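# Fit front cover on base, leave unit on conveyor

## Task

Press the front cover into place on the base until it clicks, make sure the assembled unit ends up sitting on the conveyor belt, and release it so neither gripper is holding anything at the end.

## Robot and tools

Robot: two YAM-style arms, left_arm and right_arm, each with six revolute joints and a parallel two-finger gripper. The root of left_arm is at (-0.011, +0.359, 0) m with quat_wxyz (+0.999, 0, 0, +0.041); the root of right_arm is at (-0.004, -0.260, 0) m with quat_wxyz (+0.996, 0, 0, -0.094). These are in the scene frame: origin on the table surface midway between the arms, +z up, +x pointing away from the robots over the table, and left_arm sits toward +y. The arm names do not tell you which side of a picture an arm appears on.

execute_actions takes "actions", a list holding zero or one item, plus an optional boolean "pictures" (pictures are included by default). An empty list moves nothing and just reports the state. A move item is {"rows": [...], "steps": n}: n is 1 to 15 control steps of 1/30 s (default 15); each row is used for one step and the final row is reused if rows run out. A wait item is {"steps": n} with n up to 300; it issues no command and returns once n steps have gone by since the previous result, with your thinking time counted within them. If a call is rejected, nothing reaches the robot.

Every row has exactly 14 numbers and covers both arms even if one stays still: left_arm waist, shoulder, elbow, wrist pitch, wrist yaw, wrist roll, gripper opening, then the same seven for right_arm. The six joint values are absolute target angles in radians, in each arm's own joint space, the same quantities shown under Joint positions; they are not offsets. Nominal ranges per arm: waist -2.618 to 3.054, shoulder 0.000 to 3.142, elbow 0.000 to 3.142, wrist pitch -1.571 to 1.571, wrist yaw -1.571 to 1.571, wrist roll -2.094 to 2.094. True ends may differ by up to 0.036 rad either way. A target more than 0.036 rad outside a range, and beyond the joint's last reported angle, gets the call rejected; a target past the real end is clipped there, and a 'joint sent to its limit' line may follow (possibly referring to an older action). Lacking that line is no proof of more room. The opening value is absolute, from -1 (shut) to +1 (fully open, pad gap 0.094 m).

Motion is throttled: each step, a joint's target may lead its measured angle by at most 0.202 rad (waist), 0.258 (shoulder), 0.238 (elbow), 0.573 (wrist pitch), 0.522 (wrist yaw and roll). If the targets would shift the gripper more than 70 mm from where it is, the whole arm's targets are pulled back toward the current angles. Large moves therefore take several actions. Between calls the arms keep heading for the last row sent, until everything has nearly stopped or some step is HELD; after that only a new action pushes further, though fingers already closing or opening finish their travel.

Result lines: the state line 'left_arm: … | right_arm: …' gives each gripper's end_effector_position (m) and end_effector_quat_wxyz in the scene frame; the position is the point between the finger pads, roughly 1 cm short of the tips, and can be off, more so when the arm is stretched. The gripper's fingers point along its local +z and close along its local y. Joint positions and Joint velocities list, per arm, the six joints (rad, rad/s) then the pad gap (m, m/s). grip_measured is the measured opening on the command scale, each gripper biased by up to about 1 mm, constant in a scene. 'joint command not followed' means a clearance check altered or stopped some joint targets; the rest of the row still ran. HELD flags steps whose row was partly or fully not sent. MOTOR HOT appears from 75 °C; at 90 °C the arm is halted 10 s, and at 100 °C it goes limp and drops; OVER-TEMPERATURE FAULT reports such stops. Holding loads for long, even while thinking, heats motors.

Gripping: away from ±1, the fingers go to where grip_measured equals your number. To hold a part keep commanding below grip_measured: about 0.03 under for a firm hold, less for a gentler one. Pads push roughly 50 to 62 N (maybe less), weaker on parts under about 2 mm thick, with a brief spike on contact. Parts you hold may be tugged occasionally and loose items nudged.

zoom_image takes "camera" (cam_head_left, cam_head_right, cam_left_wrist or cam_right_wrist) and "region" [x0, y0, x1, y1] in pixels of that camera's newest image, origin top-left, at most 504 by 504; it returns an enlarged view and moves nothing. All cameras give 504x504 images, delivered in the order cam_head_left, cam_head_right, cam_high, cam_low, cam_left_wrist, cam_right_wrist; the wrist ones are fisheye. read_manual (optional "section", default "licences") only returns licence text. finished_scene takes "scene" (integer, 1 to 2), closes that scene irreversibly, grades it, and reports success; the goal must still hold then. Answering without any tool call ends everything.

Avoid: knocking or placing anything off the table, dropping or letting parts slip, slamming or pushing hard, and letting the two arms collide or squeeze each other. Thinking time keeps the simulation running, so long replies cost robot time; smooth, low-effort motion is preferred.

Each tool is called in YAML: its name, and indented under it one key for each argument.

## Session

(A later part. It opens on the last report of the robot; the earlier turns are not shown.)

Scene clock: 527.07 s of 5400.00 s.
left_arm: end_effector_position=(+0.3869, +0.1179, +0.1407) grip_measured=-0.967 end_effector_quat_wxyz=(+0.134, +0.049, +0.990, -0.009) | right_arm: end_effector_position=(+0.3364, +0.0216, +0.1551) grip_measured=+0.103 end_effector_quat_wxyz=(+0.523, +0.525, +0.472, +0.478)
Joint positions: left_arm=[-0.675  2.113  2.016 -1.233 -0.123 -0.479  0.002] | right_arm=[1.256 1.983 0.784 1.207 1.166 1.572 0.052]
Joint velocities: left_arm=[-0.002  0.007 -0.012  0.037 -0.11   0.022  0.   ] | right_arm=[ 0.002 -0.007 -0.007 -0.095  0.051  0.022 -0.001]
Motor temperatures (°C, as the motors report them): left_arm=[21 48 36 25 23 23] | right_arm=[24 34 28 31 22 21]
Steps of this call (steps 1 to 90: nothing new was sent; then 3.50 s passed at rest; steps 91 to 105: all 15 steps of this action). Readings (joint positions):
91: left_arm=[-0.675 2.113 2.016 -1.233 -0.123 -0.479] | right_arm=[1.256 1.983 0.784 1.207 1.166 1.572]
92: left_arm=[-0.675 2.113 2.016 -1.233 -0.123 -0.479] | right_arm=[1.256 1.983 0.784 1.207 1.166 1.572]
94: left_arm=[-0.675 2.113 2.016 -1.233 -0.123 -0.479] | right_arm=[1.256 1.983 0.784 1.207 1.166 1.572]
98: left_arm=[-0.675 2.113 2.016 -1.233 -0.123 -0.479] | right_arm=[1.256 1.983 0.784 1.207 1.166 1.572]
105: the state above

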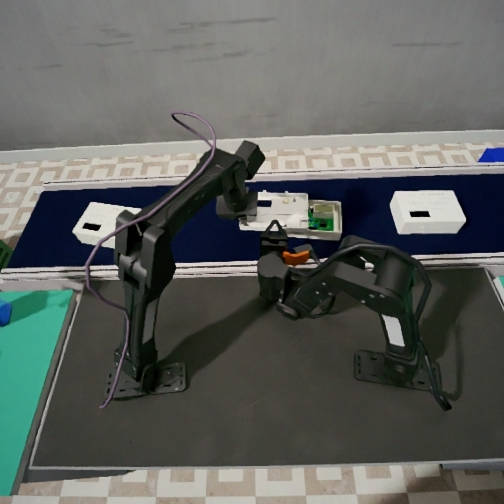

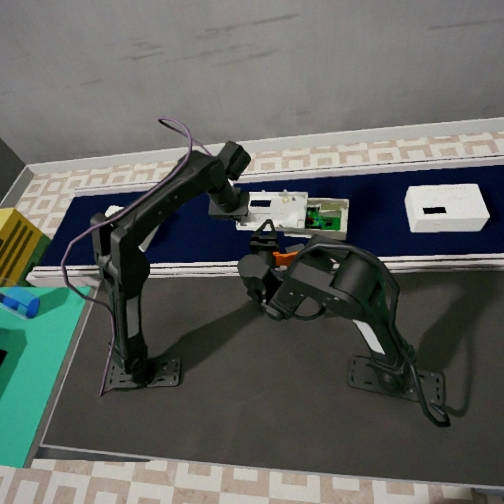

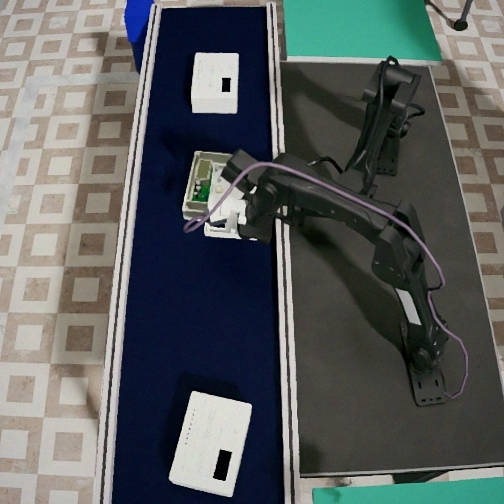

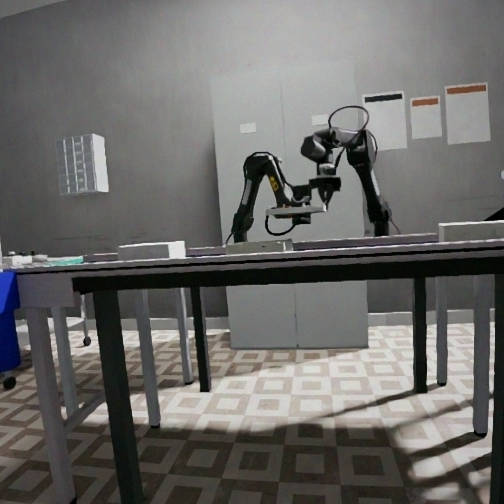

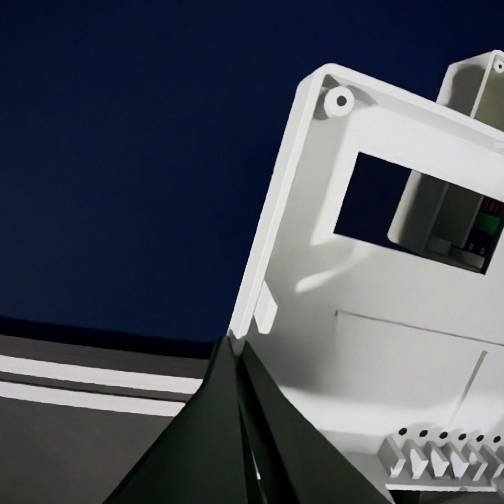

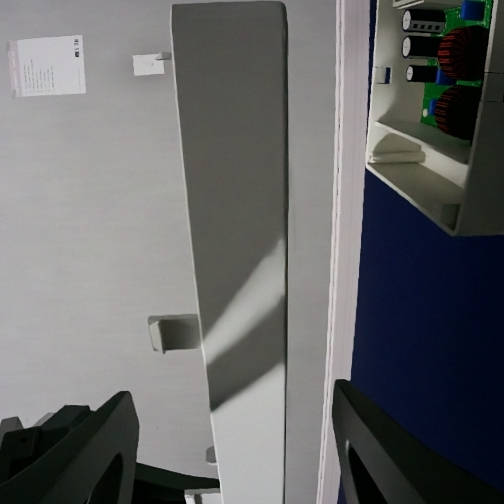

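execute_actions:
  actions:
    - {"rows": [[-0.667,2.09,2.045,-1.232,-0.13,-0.485,-1,1.248,1.995,0.805,1.187,1.15,1.571,0.1],[-0.667,2.09,2.045,-1.232,-0.13,-0.485,-1,1.24,2.0,0.812,1.184,1.142,1.571,0.1],[-0.667,2.09,2.045,-1.232,-0.13,-0.485,-1,1.232,2.005,0.819,1.181,1.134,1.571,0.1],[-0.667,2.09,2.045,-1.232,-0.13,-0.485,-1,1.224,2.01,0.826,1.178,1.126,1.571,0.1],[-0.667,2.09,2.045,-1.232,-0.13,-0.485,-1,1.216,2.015,0.832,1.175,1.119,1.571,0.1],[-0.667,2.09,2.045,-1.232,-0.13,-0.485,-1,1.208,2.02,0.838,1.172,1.112,1.571,0.1],[-0.667,2.09,2.045,-1.232,-0.13,-0.485,-1,1.2,2.025,0.844,1.17,1.105,1.571,0.1],[-0.667,2.09,2.045,-1.232,-0.13,-0.485,-1,1.194,2.029,0.85,1.168,1.098,1.571,0.1]], "steps": 15}
  pictures: false

execute_actions:
  actions:
    - {"steps": 15}

Scene clock: 552.33 s of 5400.00 s.
left_arm: end_effector_position=(+0.3869, +0.1179, +0.1407) grip_measured=-0.967 end_effector_quat_wxyz=(+0.134, +0.049, +0.990, -0.009) | right_arm: end_effector_position=(+0.3592, +0.0185, +0.1509) grip_measured=+0.103 end_effector_quat_wxyz=(+0.525, +0.525, +0.474, +0.473)
Joint positions: left_arm=[-0.675  2.113  2.016 -1.233 -0.123 -0.479  0.002] | right_arm=[1.196 2.018 0.826 1.189 1.111 1.572 0.052]
Joint velocities: left_arm=[ 0.002 -0.017 -0.022  0.022 -0.066  0.037  0.   ] | right_arm=[-0.002 -0.002 -0.002 -0.154  0.051  0.037  0.001]
Motor temperatures (°C, as the motors report them): left_arm=[21 49 36 25 23 23] | right_arm=[24 35 27 31 22 21]
Steps of this call (steps 1 to 15: the robot went on to your last target; steps 16 to 90: nothing new was sent; then 21.77 s passed at rest; steps 91 to 105: all 15 steps of this action). Readings (joint positions):
91: left_arm=[-0.675 2.113 2.016 -1.233 -0.123 -0.479] | right_arm=[1.256 1.983 0.784 1.207 1.165 1.572]
92: left_arm=[-0.675 2.113 2.016 -1.233 -0.123 -0.479] | right_arm=[1.255 1.983 0.784 1.207 1.162 1.572]
94: left_arm=[-0.675 2.113 2.016 -1.233 -0.123 -0.479] | right_arm=[1.249 1.986 0.790 1.205 1.155 1.572]
98: left_arm=[-0.675 2.113 2.016 -1.233 -0.123 -0.479] | right_arm=[1.216 2.007 0.817 1.199 1.132 1.572]
105: the state above

Scene clock: 552.83 s of 5400.00 s.
left_arm: end_effector_position=(+0.3869, +0.1179, +0.1407) grip_measured=-0.967 end_effector_quat_wxyz=(+0.134, +0.049, +0.990, -0.009) | right_arm: end_effector_position=(+0.3593, +0.0195, +0.1508) grip_measured=+0.103 end_effector_quat_wxyz=(+0.524, +0.524, +0.476, +0.474)
Joint positions: left_arm=[-0.675  2.113  2.016 -1.233 -0.123 -0.479  0.002] | right_arm=[1.196 2.018 0.826 1.189 1.106 1.572 0.052]
Joint velocities: left_arm=[ 0.007 -0.002 -0.002  0.007 -0.007  0.007 -0.001] | right_arm=[ 0.002 -0.002 -0.002  0.051  0.007 -0.037 -0.   ]
Motor temperatures (°C, as the motors report them): left_arm=[21 49 36 25 23 23] | right_arm=[24 35 27 31 22 21]
Steps of this call (steps 1 to 15: the robot went on to your last target). Readings (joint positions):
1: left_arm=[-0.675 2.113 2.016 -1.233 -0.123 -0.479] | right_arm=[1.196 2.018 0.826 1.189 1.111 1.572]
2: left_arm=[-0.675 2.113 2.016 -1.233 -0.123 -0.479] | right_arm=[1.196 2.018 0.826 1.189 1.109 1.572]
4: left_arm=[-0.675 2.113 2.016 -1.233 -0.123 -0.479] | right_arm=[1.196 2.018 0.826 1.189 1.108 1.572]
8: left_arm=[-0.675 2.113 2.016 -1.233 -0.123 -0.479] | right_arm=[1.196 2.018 0.826 1.189 1.107 1.572]
15: the state above
All arms were judged still, so your last target was given up. Only a new action makes them travel on or press farther. Fingers that are still opening or closing keep moving.

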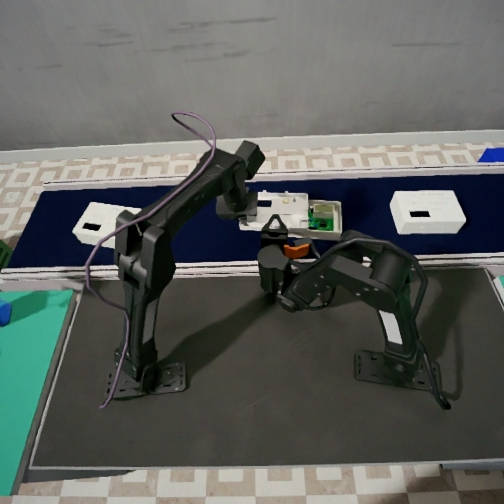

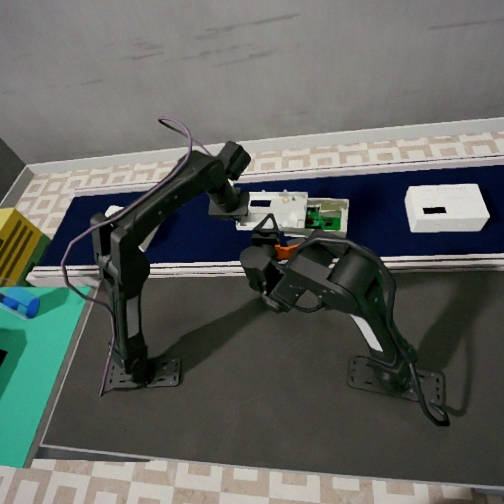

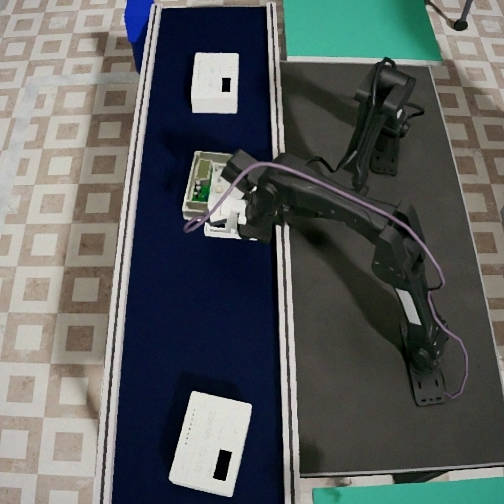

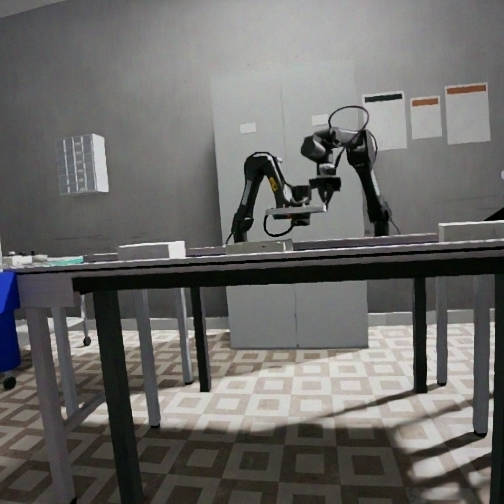

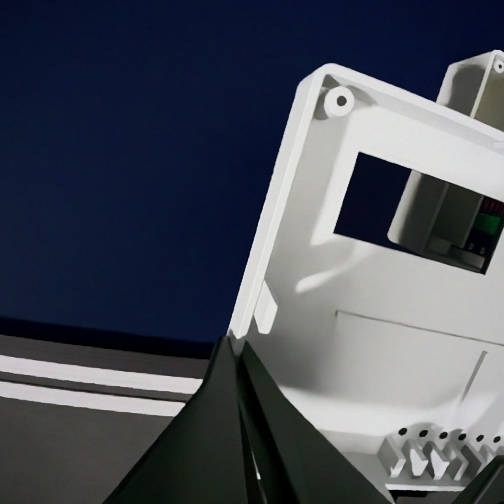

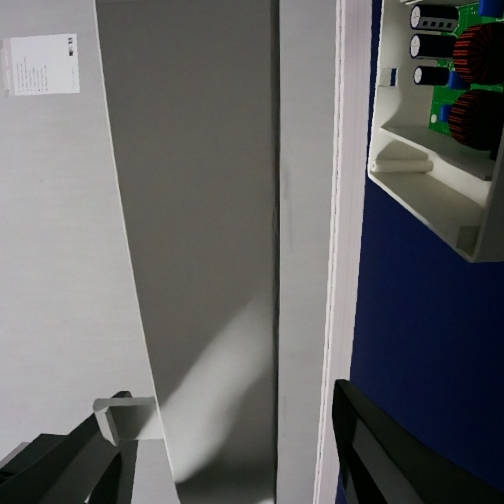

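execute_actions:
  actions:
    - {"rows": [[-0.667,2.09,2.045,-1.232,-0.13,-0.485,-1,1.194,2.029,0.85,1.168,1.098,1.571,0.0],[-0.667,2.09,2.045,-1.232,-0.13,-0.485,-1,1.194,2.029,0.85,1.168,1.098,1.571,-0.1],[-0.667,2.09,2.045,-1.232,-0.13,-0.485,-1,1.194,2.029,0.85,1.168,1.098,1.571,-0.2],[-0.667,2.09,2.045,-1.232,-0.13,-0.485,-1,1.194,2.029,0.85,1.168,1.098,1.571,-0.3],[-0.667,2.09,2.045,-1.232,-0.13,-0.485,-1,1.194,2.029,0.85,1.168,1.098,1.571,-0.4]], "steps": 12}

Scene clock: 559.17 s of 5400.00 s.
left_arm: end_effector_position=(+0.3869, +0.1179, +0.1407) grip_measured=-0.967 end_effector_quat_wxyz=(+0.134, +0.049, +0.990, -0.009) | right_arm: end_effector_position=(+0.3593, +0.0195, +0.1508) grip_measured=-0.397 end_effector_quat_wxyz=(+0.524, +0.524, +0.476, +0.474)
Joint positions: left_arm=[-0.675  2.113  2.016 -1.233 -0.123 -0.479  0.002] | right_arm=[1.196 2.018 0.826 1.189 1.106 1.572 0.028]
Joint velocities: left_arm=[-0.012 -0.002 -0.017  0.007 -0.051 -0.022  0.001] | right_arm=[-0.012 -0.007 -0.002  0.007 -0.007 -0.081 -0.001]
Motor temperatures (°C, as the motors report them): left_arm=[21 49 36 25 23 23] | right_arm=[24 34 28 31 22 21]
Steps of this call (steps 1 to 90: nothing new was sent; then 2.93 s passed at rest; steps 91 to 102: all 12 steps of this action). Readings (joint positions):
91: left_arm=[-0.675 2.113 2.016 -1.233 -0.123 -0.479] | right_arm=[1.196 2.018 0.826 1.189 1.106 1.572]
92: left_arm=[-0.675 2.113 2.016 -1.233 -0.123 -0.479] | right_arm=[1.196 2.018 0.826 1.189 1.106 1.572]
94: left_arm=[-0.675 2.113 2.016 -1.233 -0.123 -0.479] | right_arm=[1.196 2.018 0.826 1.189 1.106 1.572]
98: left_arm=[-0.675 2.113 2.016 -1.233 -0.123 -0.479] | right_arm=[1.196 2.018 0.826 1.189 1.106 1.572]
102: the state above

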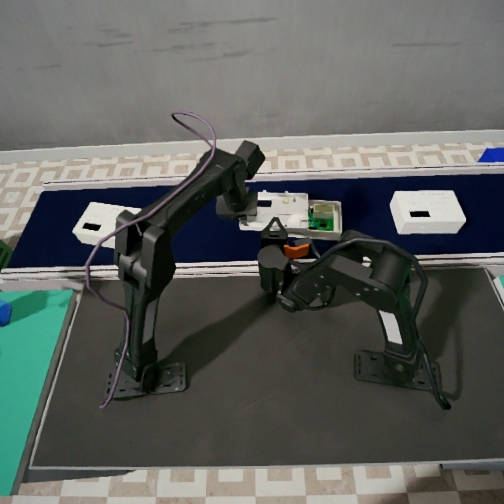

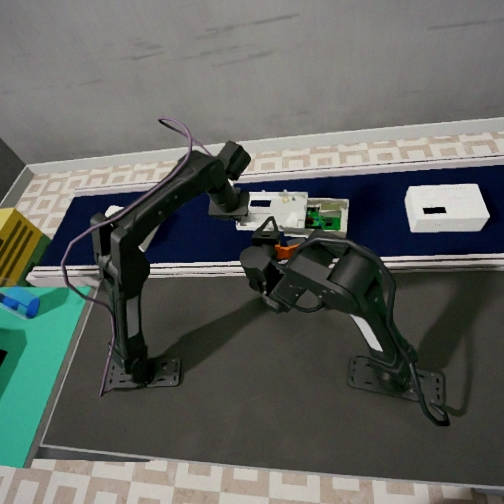

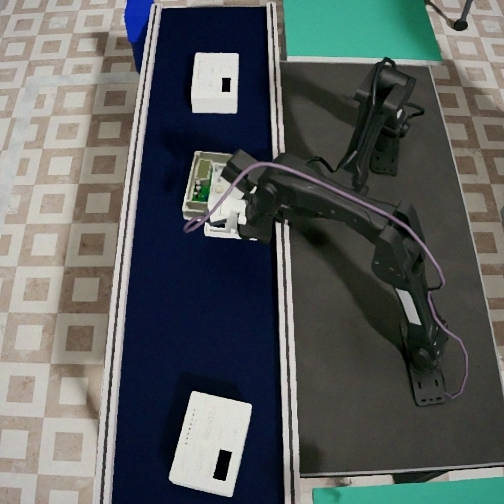

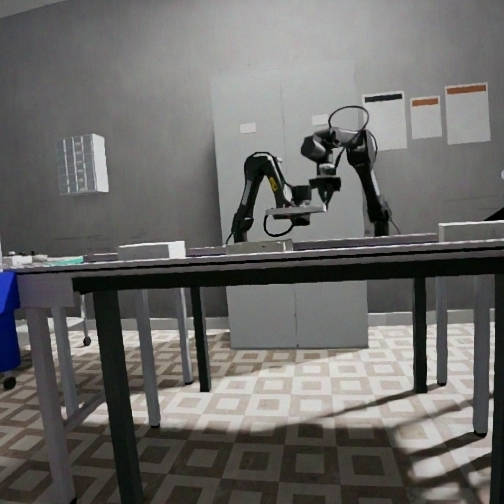

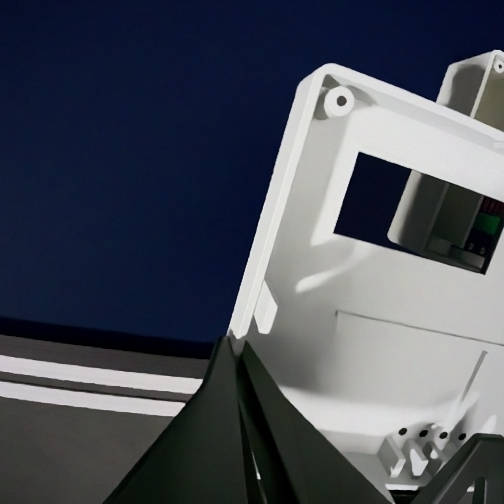

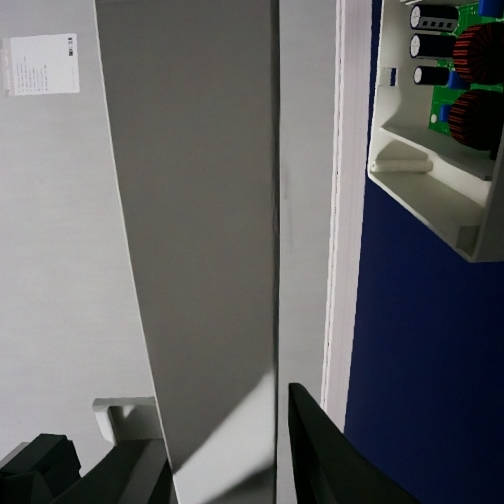

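execute_actions:
  actions:
    - {"rows": [[-0.667,2.09,2.045,-1.232,-0.13,-0.485,-1,1.194,2.029,0.85,1.168,1.098,1.571,-0.43],[-0.667,2.09,2.045,-1.232,-0.13,-0.485,-1,1.194,2.029,0.85,1.168,1.098,1.571,-0.46],[-0.667,2.09,2.045,-1.232,-0.13,-0.485,-1,1.194,2.029,0.85,1.168,1.098,1.571,-0.49],[-0.667,2.09,2.045,-1.232,-0.13,-0.485,-1,1.194,2.029,0.85,1.168,1.098,1.571,-0.52],[-0.667,2.09,2.045,-1.232,-0.13,-0.485,-1,1.194,2.029,0.85,1.168,1.098,1.571,-0.55],[-0.667,2.09,2.045,-1.232,-0.13,-0.485,-1,1.194,2.029,0.85,1.168,1.098,1.571,-0.58],[-0.667,2.09,2.045,-1.232,-0.13,-0.485,-1,1.194,2.029,0.85,1.168,1.098,1.571,-0.61]], "steps": 15}
  pictures: false

Scene clock: 567.20 s of 5400.00 s.
left_arm: end_effector_position=(+0.3868, +0.1182, +0.1407) grip_measured=-0.967 end_effector_quat_wxyz=(+0.134, +0.049, +0.990, -0.008) | right_arm: end_effector_position=(+0.3593, +0.0197, +0.1507) grip_measured=-0.607 end_effector_quat_wxyz=(+0.524, +0.524, +0.476, +0.474)
Joint positions: left_arm=[-0.675  2.113  2.016 -1.233 -0.124 -0.479  0.002] | right_arm=[1.196 2.018 0.826 1.188 1.105 1.572 0.018]
Joint velocities: left_arm=[-0.012 -0.007 -0.017 -0.037 -0.037 -0.022  0.001] | right_arm=[ 0.002 -0.002  0.002  0.007 -0.037  0.037 -0.001]
Motor temperatures (°C, as the motors report them): left_arm=[21 49 36 25 23 23] | right_arm=[24 34 28 31 22 21]
Steps of this call (steps 1 to 15: the robot went on to your last target; steps 16 to 90: nothing new was sent; then 4.53 s passed at rest; steps 91 to 105: all 15 steps of this action). Readings (joint positions):
91: left_arm=[-0.675 2.113 2.016 -1.233 -0.123 -0.479] | right_arm=[1.196 2.018 0.826 1.189 1.106 1.572]
92: left_arm=[-0.675 2.113 2.016 -1.233 -0.123 -0.479] | right_arm=[1.196 2.018 0.826 1.189 1.106 1.572]
94: left_arm=[-0.675 2.113 2.016 -1.233 -0.123 -0.479] | right_arm=[1.196 2.018 0.826 1.188 1.106 1.572]
98: left_arm=[-0.675 2.113 2.016 -1.233 -0.124 -0.479] | right_arm=[1.196 2.018 0.826 1.188 1.106 1.572]
105: the state above

execute_actions:
  actions:
    - {"rows": [[-0.667,2.09,2.045,-1.232,-0.13,-0.485,-1,1.194,2.029,0.85,1.168,1.098,1.571,-0.63],[-0.667,2.09,2.045,-1.232,-0.13,-0.485,-1,1.194,2.029,0.85,1.168,1.098,1.571,-0.65],[-0.667,2.09,2.045,-1.232,-0.13,-0.485,-1,1.194,2.029,0.85,1.168,1.098,1.571,-0.67],[-0.667,2.09,2.045,-1.232,-0.13,-0.485,-1,1.194,2.029,0.85,1.168,1.098,1.571,-0.69],[-0.667,2.09,2.045,-1.232,-0.13,-0.485,-1,1.194,2.029,0.85,1.168,1.098,1.571,-0.71]], "steps": 15}

Scene clock: 572.90 s of 5400.00 s.
left_arm: end_effector_position=(+0.3869, +0.1183, +0.1407) grip_measured=-0.967 end_effector_quat_wxyz=(+0.135, +0.049, +0.990, -0.008) | right_arm: end_effector_position=(+0.3593, +0.0198, +0.1509) grip_measured=-0.653 end_effector_quat_wxyz=(+0.521, +0.526, +0.474, +0.477)
Joint positions: left_arm=[-0.675  2.113  2.016 -1.233 -0.125 -0.479  0.002] | right_arm=[1.196 2.018 0.826 1.189 1.104 1.581 0.016]
Joint velocities: left_arm=[-0.007  0.007 -0.022  0.007 -0.007 -0.037  0.001] | right_arm=[ 0.002 -0.022 -0.002 -0.051  0.037 -0.037 -0.   ]
Motor temperatures (°C, as the motors report them): left_arm=[21 50 36 25 23 23] | right_arm=[24 34 28 31 22 21]
Steps of this call (steps 1 to 15: the robot went on to your last target; steps 16 to 90: nothing new was sent; then 2.20 s passed at rest; steps 91 to 105: all 15 steps of this action). Readings (joint positions):
91: left_arm=[-0.675 2.113 2.016 -1.233 -0.125 -0.479] | right_arm=[1.196 2.018 0.826 1.188 1.104 1.572]
92: left_arm=[-0.675 2.113 2.016 -1.233 -0.125 -0.479] | right_arm=[1.196 2.018 0.826 1.189 1.104 1.575]
94: left_arm=[-0.675 2.113 2.016 -1.233 -0.125 -0.479] | right_arm=[1.196 2.018 0.826 1.189 1.104 1.579]
98: left_arm=[-0.675 2.113 2.016 -1.233 -0.125 -0.479] | right_arm=[1.196 2.018 0.826 1.189 1.104 1.581]
105: the state above

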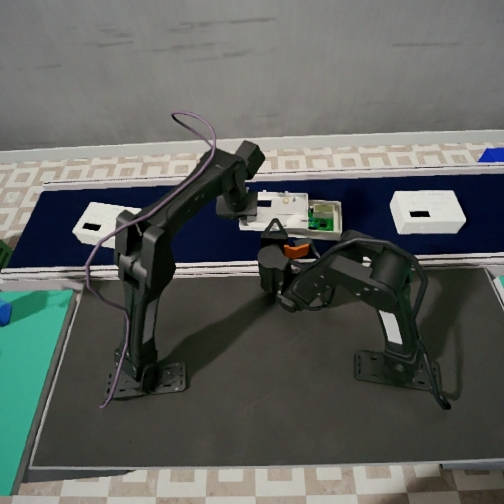

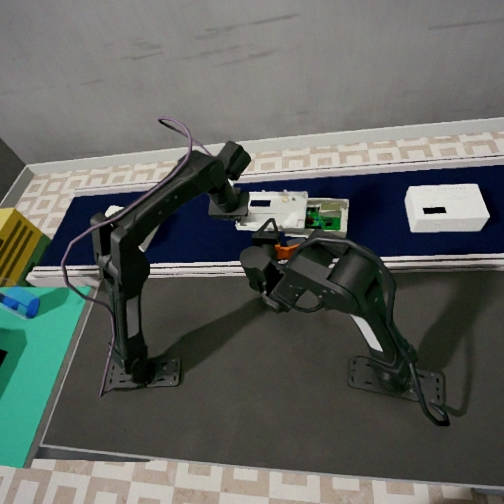

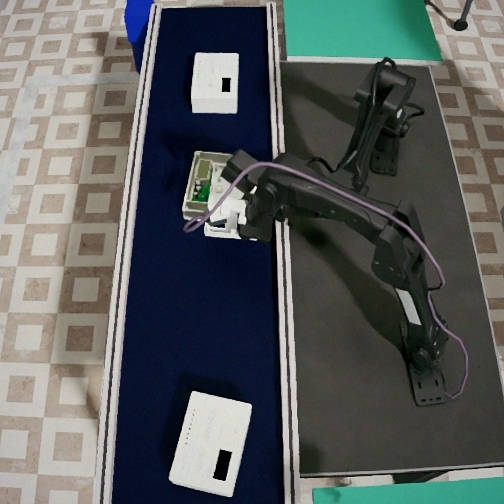

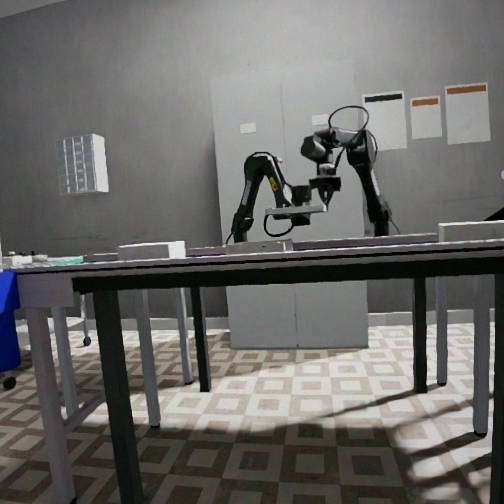

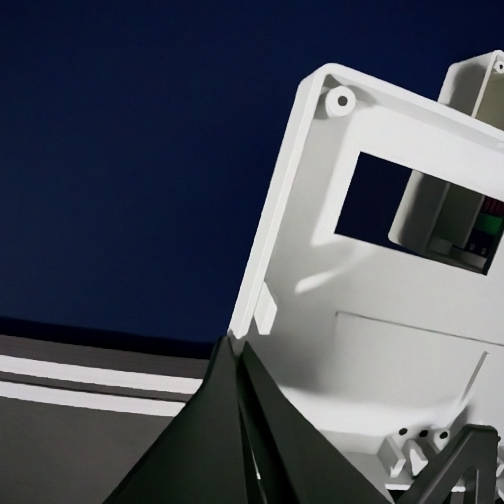

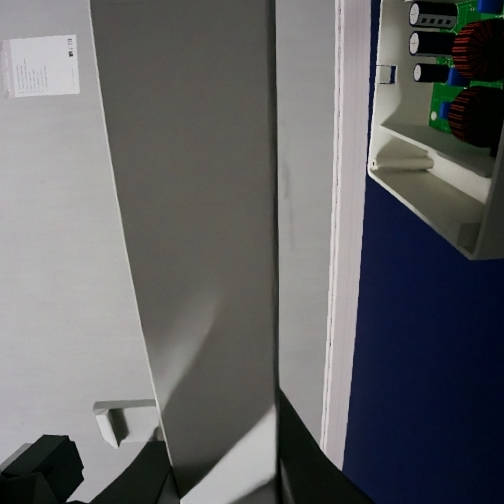

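execute_actions:
  actions:
    - {"rows": [[-0.667,2.09,2.045,-1.232,-0.13,-0.485,-0.93,1.194,2.029,0.85,1.168,1.098,1.578,-0.70],[-0.667,2.09,2.045,-1.232,-0.13,-0.485,-0.88,1.194,2.029,0.85,1.168,1.098,1.578,-0.70],[-0.667,2.09,2.045,-1.232,-0.13,-0.485,-0.82,1.194,2.029,0.85,1.168,1.098,1.578,-0.70],[-0.667,2.09,2.045,-1.232,-0.13,-0.485,-0.76,1.194,2.029,0.85,1.168,1.098,1.578,-0.70],[-0.667,2.09,2.045,-1.232,-0.13,-0.485,-0.7,1.194,2.029,0.85,1.168,1.098,1.578,-0.70],[-0.667,2.09,2.045,-1.232,-0.13,-0.485,-0.7,1.194,2.029,0.85,1.168,1.098,1.578,-0.70],[-0.667,2.09,2.045,-1.232,-0.13,-0.485,-0.7,1.194,2.029,0.85,1.168,1.098,1.578,-0.70],[-0.667,2.08,2.045,-1.24,-0.13,-0.485,-0.7,1.194,2.029,0.85,1.168,1.098,1.578,-0.70],[-0.667,2.065,2.045,-1.255,-0.13,-0.485,-0.7,1.194,2.029,0.85,1.168,1.098,1.578,-0.70],[-0.667,2.05,2.045,-1.27,-0.13,-0.485,-0.7,1.194,2.029,0.85,1.168,1.098,1.578,-0.70],[-0.667,2.035,2.045,-1.285,-0.13,-0.485,-0.7,1.194,2.029,0.85,1.168,1.098,1.578,-0.70],[-0.667,2.02,2.045,-1.30,-0.13,-0.485,-0.7,1.194,2.029,0.85,1.168,1.098,1.578,-0.70],[-0.667,2.005,2.045,-1.31,-0.13,-0.485,-0.7,1.194,2.029,0.85,1.168,1.098,1.578,-0.70],[-0.667,1.99,2.045,-1.32,-0.13,-0.485,-0.7,1.194,2.029,0.85,1.168,1.098,1.578,-0.70],[-0.667,1.975,2.045,-1.33,-0.13,-0.485,-0.7,1.194,2.029,0.85,1.168,1.098,1.578,-0.70]], "steps": 15}
  pictures: false

execute_actions:
  actions:
    - {"rows": [[-0.66,1.955,2.03,-1.33,-0.13,-0.485,-0.7,1.194,2.029,0.85,1.168,1.098,1.578,-0.70],[-0.65,1.935,2.01,-1.33,-0.13,-0.485,-0.7,1.194,2.029,0.85,1.168,1.098,1.578,-0.70],[-0.63,1.91,1.99,-1.33,-0.13,-0.485,-0.7,1.194,2.029,0.85,1.168,1.098,1.578,-0.70],[-0.60,1.885,1.97,-1.33,-0.13,-0.485,-0.7,1.194,2.029,0.85,1.168,1.098,1.578,-0.70],[-0.57,1.86,1.95,-1.33,-0.13,-0.485,-0.7,1.194,2.029,0.85,1.168,1.098,1.578,-0.70],[-0.54,1.835,1.93,-1.33,-0.13,-0.485,-0.7,1.194,2.029,0.85,1.168,1.098,1.578,-0.70],[-0.51,1.81,1.91,-1.33,-0.13,-0.485,-0.7,1.194,2.029,0.85,1.168,1.098,1.578,-0.70],[-0.48,1.785,1.89,-1.33,-0.13,-0.485,-0.7,1.194,2.029,0.85,1.168,1.098,1.578,-0.70],[-0.45,1.76,1.87,-1.33,-0.13,-0.485,-0.7,1.194,2.029,0.85,1.168,1.098,1.578,-0.70],[-0.42,1.735,1.85,-1.33,-0.13,-0.485,-0.7,1.194,2.029,0.85,1.168,1.098,1.578,-0.70],[-0.39,1.71,1.83,-1.33,-0.13,-0.485,-0.7,1.194,2.029,0.85,1.168,1.098,1.578,-0.70],[-0.36,1.69,1.815,-1.33,-0.13,-0.485,-0.7,1.194,2.029,0.85,1.168,1.098,1.578,-0.70],[-0.33,1.67,1.80,-1.33,-0.13,-0.485,-0.7,1.194,2.029,0.85,1.168,1.098,1.578,-0.70],[-0.31,1.66,1.80,-1.33,-0.13,-0.485,-0.7,1.194,2.029,0.85,1.168,1.098,1.578,-0.70],[-0.30,1.65,1.80,-1.33,-0.13,-0.485,-0.7,1.194,2.029,0.85,1.168,1.098,1.578,-0.70]], "steps": 15}
  pictures: false

execute_actions:
  actions:
    - {"steps": 15}

Scene clock: 599.17 s of 5400.00 s.
left_arm: end_effector_position=(+0.3758, +0.1258, +0.1700) grip_measured=-0.702 end_effector_quat_wxyz=(+0.147, +0.048, +0.988, -0.015) | right_arm: end_effector_position=(+0.3593, +0.0198, +0.1483) grip_measured=-0.654 end_effector_quat_wxyz=(+0.523, +0.524, +0.480, +0.471)
Joint positions: left_arm=[-0.675  2.04   2.016 -1.278 -0.125 -0.48   0.014] | right_arm=[1.196 2.018 0.826 1.172 1.104 1.581 0.016]
Joint velocities: left_arm=[-0.002 -0.545  0.017 -0.359 -0.022 -0.022  0.   ] | right_arm=[-0.007 -0.012  0.002  0.051 -0.022  0.022  0.   ]
Motor temperatures (°C, as the motors report them): left_arm=[21 50 37 25 23 23] | right_arm=[24 34 29 31 22 21]
Steps of this call (steps 1 to 15: the robot went on to your last target; steps 16 to 90: nothing new was sent; then 22.77 s passed at rest; steps 91 to 105: all 15 steps of this action). Readings (joint positions):
91: left_arm=[-0.675 2.113 2.016 -1.234 -0.125 -0.479] | right_arm=[1.196 2.018 0.826 1.187 1.104 1.581]
92: left_arm=[-0.675 2.113 2.016 -1.234 -0.125 -0.479] | right_arm=[1.196 2.018 0.826 1.184 1.104 1.581]
94: left_arm=[-0.675 2.113 2.016 -1.233 -0.125 -0.480] | right_arm=[1.196 2.018 0.826 1.178 1.104 1.581]
98: left_arm=[-0.675 2.112 2.016 -1.233 -0.125 -0.480] | right_arm=[1.196 2.018 0.826 1.174 1.104 1.581]
105: the state above

Scene clock: 599.67 s of 5400.00 s.
left_arm: end_effector_position=(+0.3624, +0.2897, +0.2417) grip_measured=-0.702 end_effector_quat_wxyz=(+0.198, -0.127, +0.972, -0.009) | right_arm: end_effector_position=(+0.3593, +0.0198, +0.1482) grip_measured=-0.654 end_effector_quat_wxyz=(+0.523, +0.524, +0.480, +0.471)
Joint positions: left_arm=[-0.327  1.693  1.82  -1.318 -0.127 -0.481  0.014] | right_arm=[1.196 2.018 0.826 1.171 1.104 1.581 0.016]
Joint velocities: left_arm=[ 0.632 -0.398 -0.173 -0.051  0.051 -0.066 -0.001] | right_arm=[ 0.007 -0.012 -0.002  0.051 -0.007 -0.022 -0.   ]
Motor temperatures (°C, as the motors report them): left_arm=[21 50 37 25 23 23] | right_arm=[24 34 29 31 22 21]
Steps of this call (steps 1 to 15: all 15 steps of this action). Readings (joint positions):
1: left_arm=[-0.675 2.020 2.016 -1.286 -0.125 -0.480] | right_arm=[1.196 2.018 0.826 1.171 1.104 1.581]
2: left_arm=[-0.674 1.999 2.016 -1.292 -0.125 -0.480] | right_arm=[1.196 2.018 0.826 1.171 1.104 1.581]
4: left_arm=[-0.661 1.951 2.006 -1.297 -0.123 -0.480] | right_arm=[1.196 2.018 0.826 1.171 1.104 1.581]
8: left_arm=[-0.558 1.843 1.942 -1.302 -0.120 -0.480] | right_arm=[1.196 2.018 0.826 1.171 1.104 1.581]
15: the state above

Scene clock: 600.17 s of 5400.00 s.
left_arm: end_effector_position=(+0.3588, +0.3034, +0.2516) grip_measured=-0.702 end_effector_quat_wxyz=(+0.210, -0.144, +0.967, -0.008) | right_arm: end_effector_position=(+0.3593, +0.0198, +0.1482) grip_measured=-0.654 end_effector_quat_wxyz=(+0.523, +0.524, +0.480, +0.471)
Joint positions: left_arm=[-0.296  1.661  1.816 -1.323 -0.13  -0.482  0.014] | right_arm=[1.196 2.018 0.826 1.171 1.104 1.581 0.016]
Joint velocities: left_arm=[-0.002 -0.007  0.007 -0.037 -0.022  0.037 -0.   ] | right_arm=[-0.002 -0.007 -0.007 -0.007 -0.007  0.007 -0.001]
Motor temperatures (°C, as the motors report them): left_arm=[21 50 36 25 23 23] | right_arm=[24 34 29 31 22 21]
Steps of this call (steps 1 to 15: the robot went on to your last target). Readings (joint positions):
1: left_arm=[-0.309 1.682 1.817 -1.321 -0.128 -0.481] | right_arm=[1.196 2.018 0.826 1.171 1.104 1.581]
2: left_arm=[-0.299 1.673 1.816 -1.323 -0.130 -0.482] | right_arm=[1.196 2.018 0.826 1.171 1.104 1.581]
4: left_arm=[-0.296 1.663 1.816 -1.323 -0.131 -0.482] | right_arm=[1.196 2.018 0.826 1.171 1.104 1.581]
8: left_arm=[-0.296 1.661 1.816 -1.323 -0.130 -0.482] | right_arm=[1.196 2.018 0.826 1.171 1.104 1.581]
15: the state above

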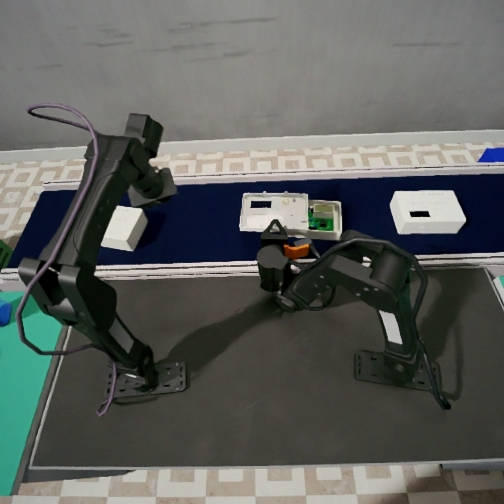

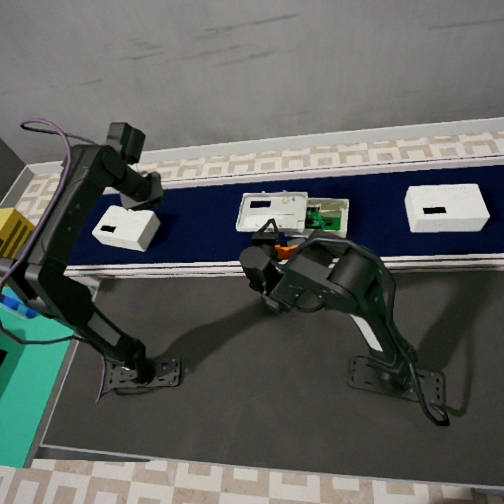

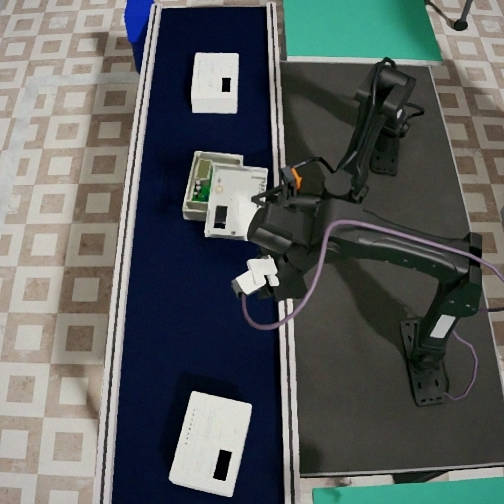

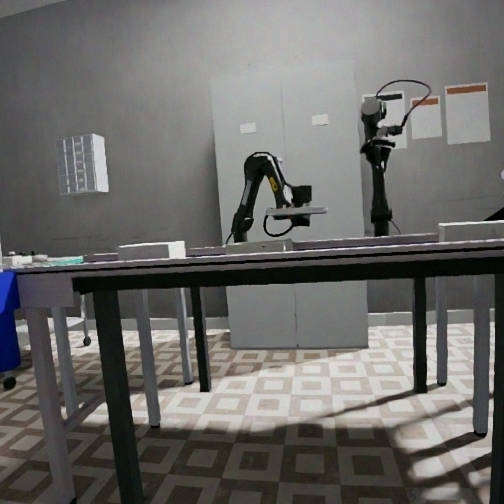

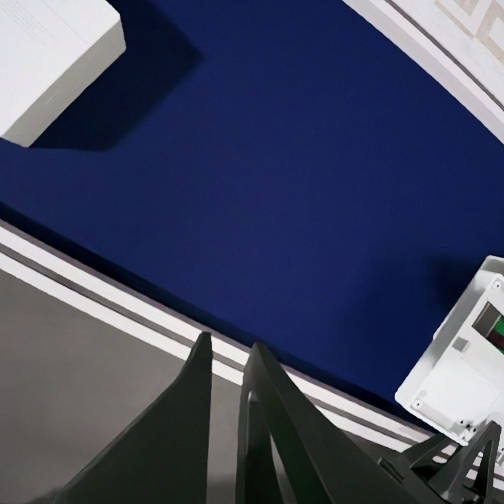

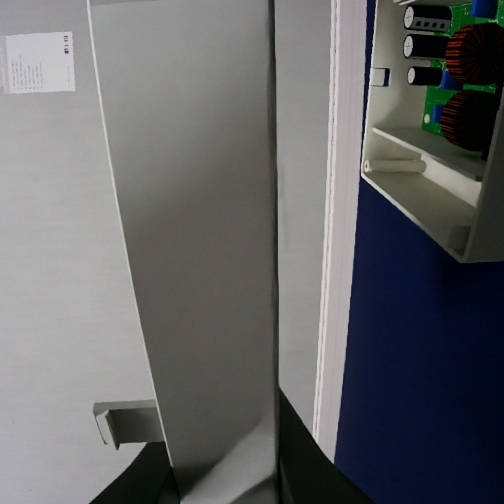

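execute_actions:
  actions:
    - {"rows": [[-0.30,1.65,1.80,-1.33,-0.13,-0.485,-0.7,1.194,2.0,0.853,1.158,1.098,1.578,-0.70],[-0.30,1.65,1.80,-1.33,-0.13,-0.485,-0.7,1.194,1.988,0.856,1.145,1.098,1.578,-0.70],[-0.30,1.65,1.80,-1.33,-0.13,-0.485,-0.7,1.194,1.976,0.86,1.132,1.098,1.578,-0.70],[-0.30,1.65,1.80,-1.33,-0.13,-0.485,-0.7,1.194,1.964,0.863,1.119,1.098,1.578,-0.70],[-0.30,1.65,1.80,-1.33,-0.13,-0.485,-0.7,1.194,1.952,0.866,1.106,1.098,1.578,-0.70],[-0.30,1.65,1.80,-1.33,-0.13,-0.485,-0.7,1.194,1.94,0.87,1.093,1.098,1.578,-0.70],[-0.30,1.65,1.80,-1.33,-0.13,-0.485,-0.7,1.194,1.928,0.873,1.08,1.098,1.578,-0.70],[-0.30,1.65,1.80,-1.33,-0.13,-0.485,-0.7,1.194,1.916,0.876,1.067,1.098,1.578,-0.70],[-0.30,1.65,1.80,-1.33,-0.13,-0.485,-0.7,1.194,1.904,0.88,1.054,1.098,1.578,-0.70],[-0.30,1.65,1.80,-1.33,-0.13,-0.485,-0.7,1.194,1.892,0.883,1.041,1.098,1.578,-0.70],[-0.30,1.65,1.80,-1.33,-0.13,-0.485,-0.7,1.194,1.88,0.886,1.028,1.098,1.57,-0.70],[-0.30,1.65,1.80,-1.33,-0.13,-0.485,-0.7,1.194,1.868,0.89,1.015,1.098,1.55,-0.70],[-0.30,1.65,1.80,-1.33,-0.13,-0.485,-0.7,1.194,1.856,0.893,1.002,1.098,1.52,-0.70],[-0.30,1.65,1.80,-1.33,-0.13,-0.485,-0.7,1.194,1.847,0.895,0.992,1.098,1.48,-0.70],[-0.30,1.65,1.80,-1.33,-0.13,-0.485,-0.7,1.194,1.84,0.897,0.985,1.098,1.43,-0.70]], "steps": 15}
  pictures: false

execute_actions:
  actions:
    - {"rows": [[-0.30,1.65,1.80,-1.33,-0.13,-0.485,-0.7,1.194,1.84,0.897,0.985,1.098,1.36,-0.70],[-0.30,1.65,1.80,-1.33,-0.13,-0.485,-0.7,1.194,1.84,0.897,0.985,1.098,1.29,-0.70],[-0.30,1.65,1.80,-1.33,-0.13,-0.485,-0.7,1.194,1.84,0.897,0.985,1.098,1.22,-0.70],[-0.30,1.65,1.80,-1.33,-0.13,-0.485,-0.7,1.194,1.84,0.897,0.985,1.098,1.15,-0.70],[-0.30,1.65,1.80,-1.33,-0.13,-0.485,-0.7,1.194,1.84,0.897,0.985,1.098,1.08,-0.70],[-0.30,1.65,1.80,-1.33,-0.13,-0.485,-0.7,1.194,1.84,0.897,0.985,1.098,1.01,-0.70],[-0.30,1.65,1.80,-1.33,-0.13,-0.485,-0.7,1.194,1.84,0.897,0.985,1.098,0.94,-0.70],[-0.30,1.65,1.80,-1.33,-0.13,-0.485,-0.7,1.194,1.84,0.897,0.985,1.098,0.87,-0.70],[-0.30,1.65,1.80,-1.33,-0.13,-0.485,-0.7,1.194,1.84,0.897,0.985,1.098,0.80,-0.70],[-0.30,1.65,1.80,-1.33,-0.13,-0.485,-0.7,1.194,1.84,0.897,0.985,1.098,0.73,-0.70],[-0.30,1.65,1.80,-1.33,-0.13,-0.485,-0.7,1.194,1.84,0.897,0.985,1.098,0.66,-0.70],[-0.30,1.65,1.80,-1.33,-0.13,-0.485,-0.7,1.194,1.84,0.897,0.985,1.098,0.59,-0.70],[-0.30,1.65,1.80,-1.33,-0.13,-0.485,-0.7,1.194,1.84,0.897,0.985,1.098,0.52,-0.70],[-0.30,1.65,1.80,-1.33,-0.13,-0.485,-0.7,1.194,1.84,0.897,0.985,1.098,0.45,-0.70],[-0.30,1.65,1.80,-1.33,-0.13,-0.485,-0.7,1.194,1.84,0.897,0.985,1.098,0.38,-0.70]], "steps": 15}
  pictures: false

execute_actions:
  actions:
    - {"rows": [[-0.30,1.65,1.80,-1.33,-0.13,-0.485,-0.7,1.194,1.84,0.897,0.985,1.098,0.31,-0.70],[-0.30,1.65,1.80,-1.33,-0.13,-0.485,-0.7,1.194,1.84,0.897,0.985,1.098,0.24,-0.70],[-0.30,1.65,1.80,-1.33,-0.13,-0.485,-0.7,1.194,1.84,0.897,0.985,1.098,0.17,-0.70],[-0.30,1.65,1.80,-1.33,-0.13,-0.485,-0.7,1.194,1.84,0.897,0.985,1.098,0.10,-0.70],[-0.30,1.65,1.80,-1.33,-0.13,-0.485,-0.7,1.194,1.84,0.897,0.985,1.098,0.03,-0.70],[-0.30,1.65,1.80,-1.33,-0.13,-0.485,-0.7,1.194,1.84,0.897,0.985,1.098,-0.04,-0.70],[-0.30,1.65,1.80,-1.33,-0.13,-0.485,-0.7,1.194,1.84,0.897,0.985,1.098,-0.11,-0.70],[-0.30,1.65,1.80,-1.33,-0.13,-0.485,-0.7,1.194,1.84,0.897,0.985,1.098,-0.18,-0.70],[-0.30,1.65,1.80,-1.33,-0.13,-0.485,-0.7,1.194,1.84,0.897,0.985,1.098,-0.25,-0.70],[-0.30,1.65,1.80,-1.33,-0.13,-0.485,-0.7,1.194,1.84,0.897,0.985,1.098,-0.32,-0.70],[-0.30,1.65,1.80,-1.33,-0.13,-0.485,-0.7,1.194,1.84,0.897,0.985,1.098,-0.39,-0.70],[-0.30,1.65,1.80,-1.33,-0.13,-0.485,-0.7,1.194,1.84,0.897,0.985,1.098,-0.46,-0.70],[-0.30,1.65,1.80,-1.33,-0.13,-0.485,-0.7,1.194,1.84,0.897,0.985,1.098,-0.53,-0.70],[-0.30,1.65,1.80,-1.33,-0.13,-0.485,-0.7,1.194,1.84,0.897,0.985,1.098,-0.60,-0.70],[-0.30,1.65,1.80,-1.33,-0.13,-0.485,-0.7,1.194,1.84,0.897,0.985,1.098,-0.67,-0.70]], "steps": 15}
  pictures: false

execute_actions:
  actions:
    - {"rows": [[-0.30,1.65,1.80,-1.33,-0.13,-0.485,-0.7,1.194,1.84,0.897,0.985,1.098,-0.74,-0.70],[-0.30,1.65,1.80,-1.33,-0.13,-0.485,-0.7,1.194,1.84,0.897,0.985,1.098,-0.81,-0.70],[-0.30,1.65,1.80,-1.33,-0.13,-0.485,-0.7,1.194,1.84,0.897,0.985,1.098,-0.88,-0.70],[-0.30,1.65,1.80,-1.33,-0.13,-0.485,-0.7,1.194,1.84,0.897,0.985,1.098,-0.95,-0.70],[-0.30,1.65,1.80,-1.33,-0.13,-0.485,-0.7,1.194,1.84,0.897,0.985,1.098,-1.02,-0.70],[-0.30,1.65,1.80,-1.33,-0.13,-0.485,-0.7,1.194,1.84,0.897,0.985,1.098,-1.09,-0.70],[-0.30,1.65,1.80,-1.33,-0.13,-0.485,-0.7,1.194,1.84,0.897,0.985,1.098,-1.16,-0.70],[-0.30,1.65,1.80,-1.33,-0.13,-0.485,-0.7,1.194,1.84,0.897,0.985,1.098,-1.23,-0.70],[-0.30,1.65,1.80,-1.33,-0.13,-0.485,-0.7,1.194,1.84,0.897,0.985,1.098,-1.30,-0.70],[-0.30,1.65,1.80,-1.33,-0.13,-0.485,-0.7,1.194,1.84,0.897,0.985,1.098,-1.37,-0.70],[-0.30,1.65,1.80,-1.33,-0.13,-0.485,-0.7,1.194,1.84,0.897,0.985,1.098,-1.43,-0.70],[-0.30,1.65,1.80,-1.33,-0.13,-0.485,-0.7,1.194,1.84,0.897,0.985,1.098,-1.48,-0.70],[-0.30,1.65,1.80,-1.33,-0.13,-0.485,-0.7,1.194,1.84,0.897,0.985,1.098,-1.52,-0.70],[-0.30,1.65,1.80,-1.33,-0.13,-0.485,-0.7,1.194,1.84,0.897,0.985,1.098,-1.55,-0.70],[-0.30,1.65,1.80,-1.33,-0.13,-0.485,-0.7,1.194,1.84,0.897,0.985,1.098,-1.565,-0.70]], "steps": 15}
  pictures: false

execute_actions:
  actions:
    - {"steps": 20}

Scene clock: 657.93 s of 5400.00 s.
left_arm: end_effector_position=(+0.3588, +0.3034, +0.2516) grip_measured=-0.702 end_effector_quat_wxyz=(+0.210, -0.144, +0.967, -0.008) | right_arm: end_effector_position=(+0.3597, +0.0205, +0.1958) grip_measured=-0.654 end_effector_quat_wxyz=(+0.530, +0.517, +0.478, +0.473)
Joint positions: left_arm=[-0.296  1.661  1.816 -1.323 -0.13  -0.482  0.014] | right_arm=[1.196 1.884 0.867 1.035 1.104 1.536 0.016]
Joint velocities: left_arm=[-0.017  0.007  0.007  0.037  0.037 -0.081 -0.   ] | right_arm=[ 0.002 -0.33   0.095 -0.227 -0.095 -0.652  0.   ]
Motor temperatures (°C, as the motors report them): left_arm=[21 42 33 26 23 23] | right_arm=[24 34 29 31 22 21]
Steps of this call (steps 1 to 15: the robot went on to your last target; steps 16 to 90: nothing new was sent; then 54.27 s passed at rest; steps 91 to 105: all 15 steps of this action). Readings (joint positions):
91: left_arm=[-0.296 1.661 1.816 -1.323 -0.130 -0.482] | right_arm=[1.196 2.018 0.826 1.170 1.104 1.581]
92: left_arm=[-0.296 1.661 1.816 -1.323 -0.130 -0.482] | right_arm=[1.196 2.018 0.826 1.167 1.104 1.581]
94: left_arm=[-0.296 1.661 1.816 -1.323 -0.130 -0.482] | right_arm=[1.196 2.016 0.827 1.153 1.104 1.581]
98: left_arm=[-0.296 1.661 1.816 -1.323 -0.130 -0.482] | right_arm=[1.196 1.982 0.837 1.104 1.104 1.581]
105: the state above

Scene clock: 658.43 s of 5400.00 s.
left_arm: end_effector_position=(+0.3588, +0.3034, +0.2516) grip_measured=-0.702 end_effector_quat_wxyz=(+0.210, -0.144, +0.967, -0.008) | right_arm: end_effector_position=(+0.3595, +0.0201, +0.2000) grip_measured=-0.654 end_effector_quat_wxyz=(+0.677, +0.268, +0.654, +0.204)
Joint positions: left_arm=[-0.296  1.661  1.816 -1.323 -0.13  -0.482  0.014] | right_arm=[1.196 1.862 0.874 0.989 1.104 0.68  0.016]
Joint velocities: left_arm=[ 0.002  0.017 -0.012  0.051 -0.081  0.022  0.001] | right_arm=[ 0.002 -0.002 -0.002  0.007  0.051 -2.015 -0.002]
Motor temperatures (°C, as the motors report them): left_arm=[21 42 32 26 23 23] | right_arm=[24 34 29 31 22 21]
Steps of this call (steps 1 to 15: all 15 steps of this action). Readings (joint positions):
1: left_arm=[-0.296 1.661 1.816 -1.323 -0.130 -0.482] | right_arm=[1.196 1.874 0.870 1.029 1.104 1.507]
2: left_arm=[-0.296 1.661 1.816 -1.323 -0.130 -0.482] | right_arm=[1.196 1.867 0.872 1.024 1.104 1.469]
4: left_arm=[-0.296 1.661 1.816 -1.323 -0.130 -0.482] | right_arm=[1.196 1.862 0.874 1.018 1.104 1.376]
8: left_arm=[-0.296 1.661 1.816 -1.323 -0.130 -0.482] | right_arm=[1.196 1.862 0.874 1.000 1.104 1.144]
15: the state above

Scene clock: 658.93 s of 5400.00 s.
left_arm: end_effector_position=(+0.3588, +0.3034, +0.2516) grip_measured=-0.702 end_effector_quat_wxyz=(+0.210, -0.144, +0.967, -0.008) | right_arm: end_effector_position=(+0.3595, +0.0201, +0.1989) grip_measured=-0.654 end_effector_quat_wxyz=(+0.687, -0.098, +0.701, -0.164)
Joint positions: left_arm=[-0.296  1.661  1.816 -1.323 -0.13  -0.482  0.014] | right_arm=[ 1.196  1.862  0.874  0.982  1.104 -0.368  0.016]
Joint velocities: left_arm=[ 0.017 -0.002  0.002 -0.007 -0.037 -0.007  0.001] | right_arm=[ 0.012 -0.007 -0.007  0.066 -0.022 -2.073  0.   ]
Motor temperatures (°C, as the motors report them): left_arm=[21 42 32 26 23 23] | right_arm=[24 34 29 31 22 21]
Steps of this call (steps 1 to 15: all 15 steps of this action). Readings (joint positions):
1: left_arm=[-0.296 1.661 1.816 -1.323 -0.130 -0.482] | right_arm=[1.196 1.862 0.874 0.989 1.104 0.611]
2: left_arm=[-0.296 1.661 1.816 -1.323 -0.130 -0.482] | right_arm=[1.196 1.862 0.874 0.988 1.104 0.542]
4: left_arm=[-0.296 1.661 1.816 -1.323 -0.130 -0.482] | right_arm=[1.196 1.862 0.874 0.987 1.104 0.403]
8: left_arm=[-0.296 1.661 1.816 -1.323 -0.130 -0.482] | right_arm=[1.196 1.862 0.874 0.985 1.104 0.123]
15: the state above

Scene clock: 659.43 s of 5400.00 s.
left_arm: end_effector_position=(+0.3588, +0.3034, +0.2516) grip_measured=-0.702 end_effector_quat_wxyz=(+0.210, -0.144, +0.967, -0.008) | right_arm: end_effector_position=(+0.3595, +0.0201, +0.1982) grip_measured=-0.654 end_effector_quat_wxyz=(+0.522, -0.425, +0.568, -0.475)
Joint positions: left_arm=[-0.296  1.661  1.816 -1.323 -0.13  -0.482  0.014] | right_arm=[ 1.196  1.862  0.874  0.977  1.104 -1.371  0.016]
Joint velocities: left_arm=[-0.007  0.002  0.002  0.007 -0.007  0.022  0.002] | right_arm=[ 0.007  0.007  0.002  0.007 -0.081 -1.355  0.001]
Motor temperatures (°C, as the motors report them): left_arm=[21 42 32 26 23 23] | right_arm=[24 34 29 31 22 21]
Steps of this call (steps 1 to 15: all 15 steps of this action). Readings (joint positions):
1: left_arm=[-0.296 1.661 1.816 -1.323 -0.130 -0.482] | right_arm=[1.196 1.862 0.874 0.982 1.104 -0.439]
2: left_arm=[-0.296 1.661 1.816 -1.323 -0.130 -0.482] | right_arm=[1.196 1.862 0.874 0.981 1.104 -0.509]
4: left_arm=[-0.296 1.661 1.816 -1.323 -0.130 -0.482] | right_arm=[1.196 1.862 0.874 0.981 1.104 -0.650]
8: left_arm=[-0.296 1.661 1.816 -1.323 -0.130 -0.482] | right_arm=[1.196 1.862 0.874 0.979 1.104 -0.931]
15: the state above

Scene clock: 660.10 s of 5400.00 s.
left_arm: end_effector_position=(+0.3588, +0.3034, +0.2516) grip_measured=-0.702 end_effector_quat_wxyz=(+0.210, -0.144, +0.967, -0.008) | right_arm: end_effector_position=(+0.3595, +0.0201, +0.1981) grip_measured=-0.654 end_effector_quat_wxyz=(+0.473, -0.478, +0.524, -0.523)
Joint positions: left_arm=[-0.296  1.661  1.816 -1.323 -0.13  -0.482  0.014] | right_arm=[ 1.196  1.862  0.874  0.977  1.104 -1.564  0.016]
Joint velocities: left_arm=[-0.007 -0.012  0.012  0.037  0.022 -0.022  0.001] | right_arm=[-0.007  0.007  0.002  0.022 -0.051 -0.11  -0.001]
Motor temperatures (°C, as the motors report them): left_arm=[21 42 32 26 23 23] | right_arm=[24 34 29 31 22 21]
Steps of this call (steps 1 to 20: the robot went on to your last target). Readings (joint positions):
1: left_arm=[-0.296 1.661 1.816 -1.323 -0.130 -0.482] | right_arm=[1.196 1.862 0.874 0.977 1.104 -1.410]
2: left_arm=[-0.296 1.661 1.816 -1.323 -0.130 -0.482] | right_arm=[1.196 1.862 0.874 0.977 1.104 -1.442]
4: left_arm=[-0.296 1.661 1.816 -1.323 -0.130 -0.482] | right_arm=[1.196 1.862 0.874 0.977 1.104 -1.487]
8: left_arm=[-0.296 1.661 1.816 -1.323 -0.130 -0.482] | right_arm=[1.196 1.862 0.874 0.977 1.104 -1.533]
20: the state above

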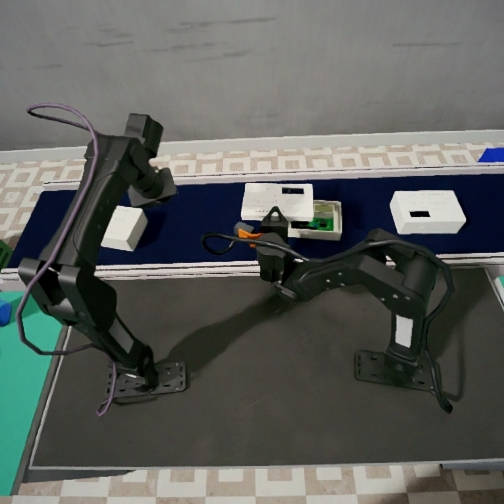

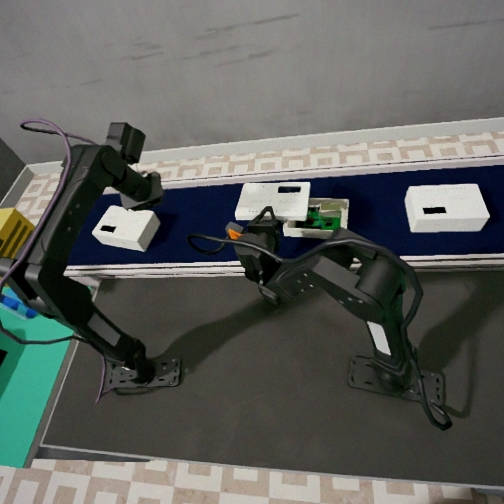

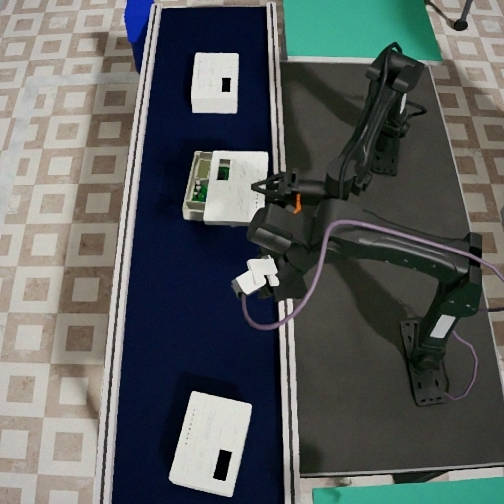

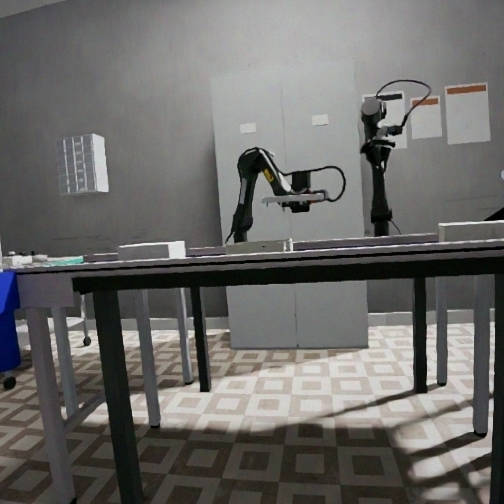

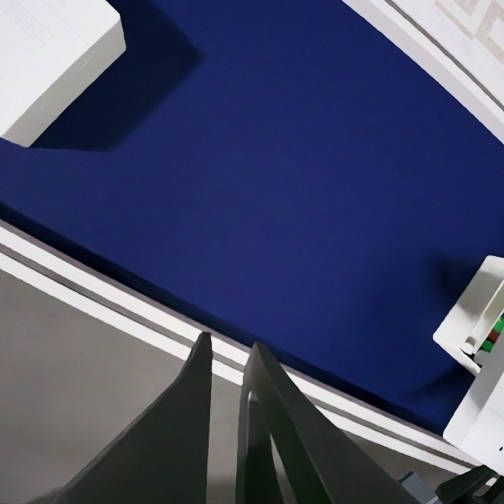

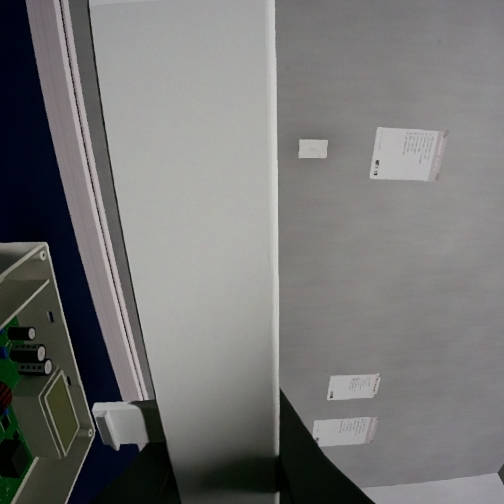

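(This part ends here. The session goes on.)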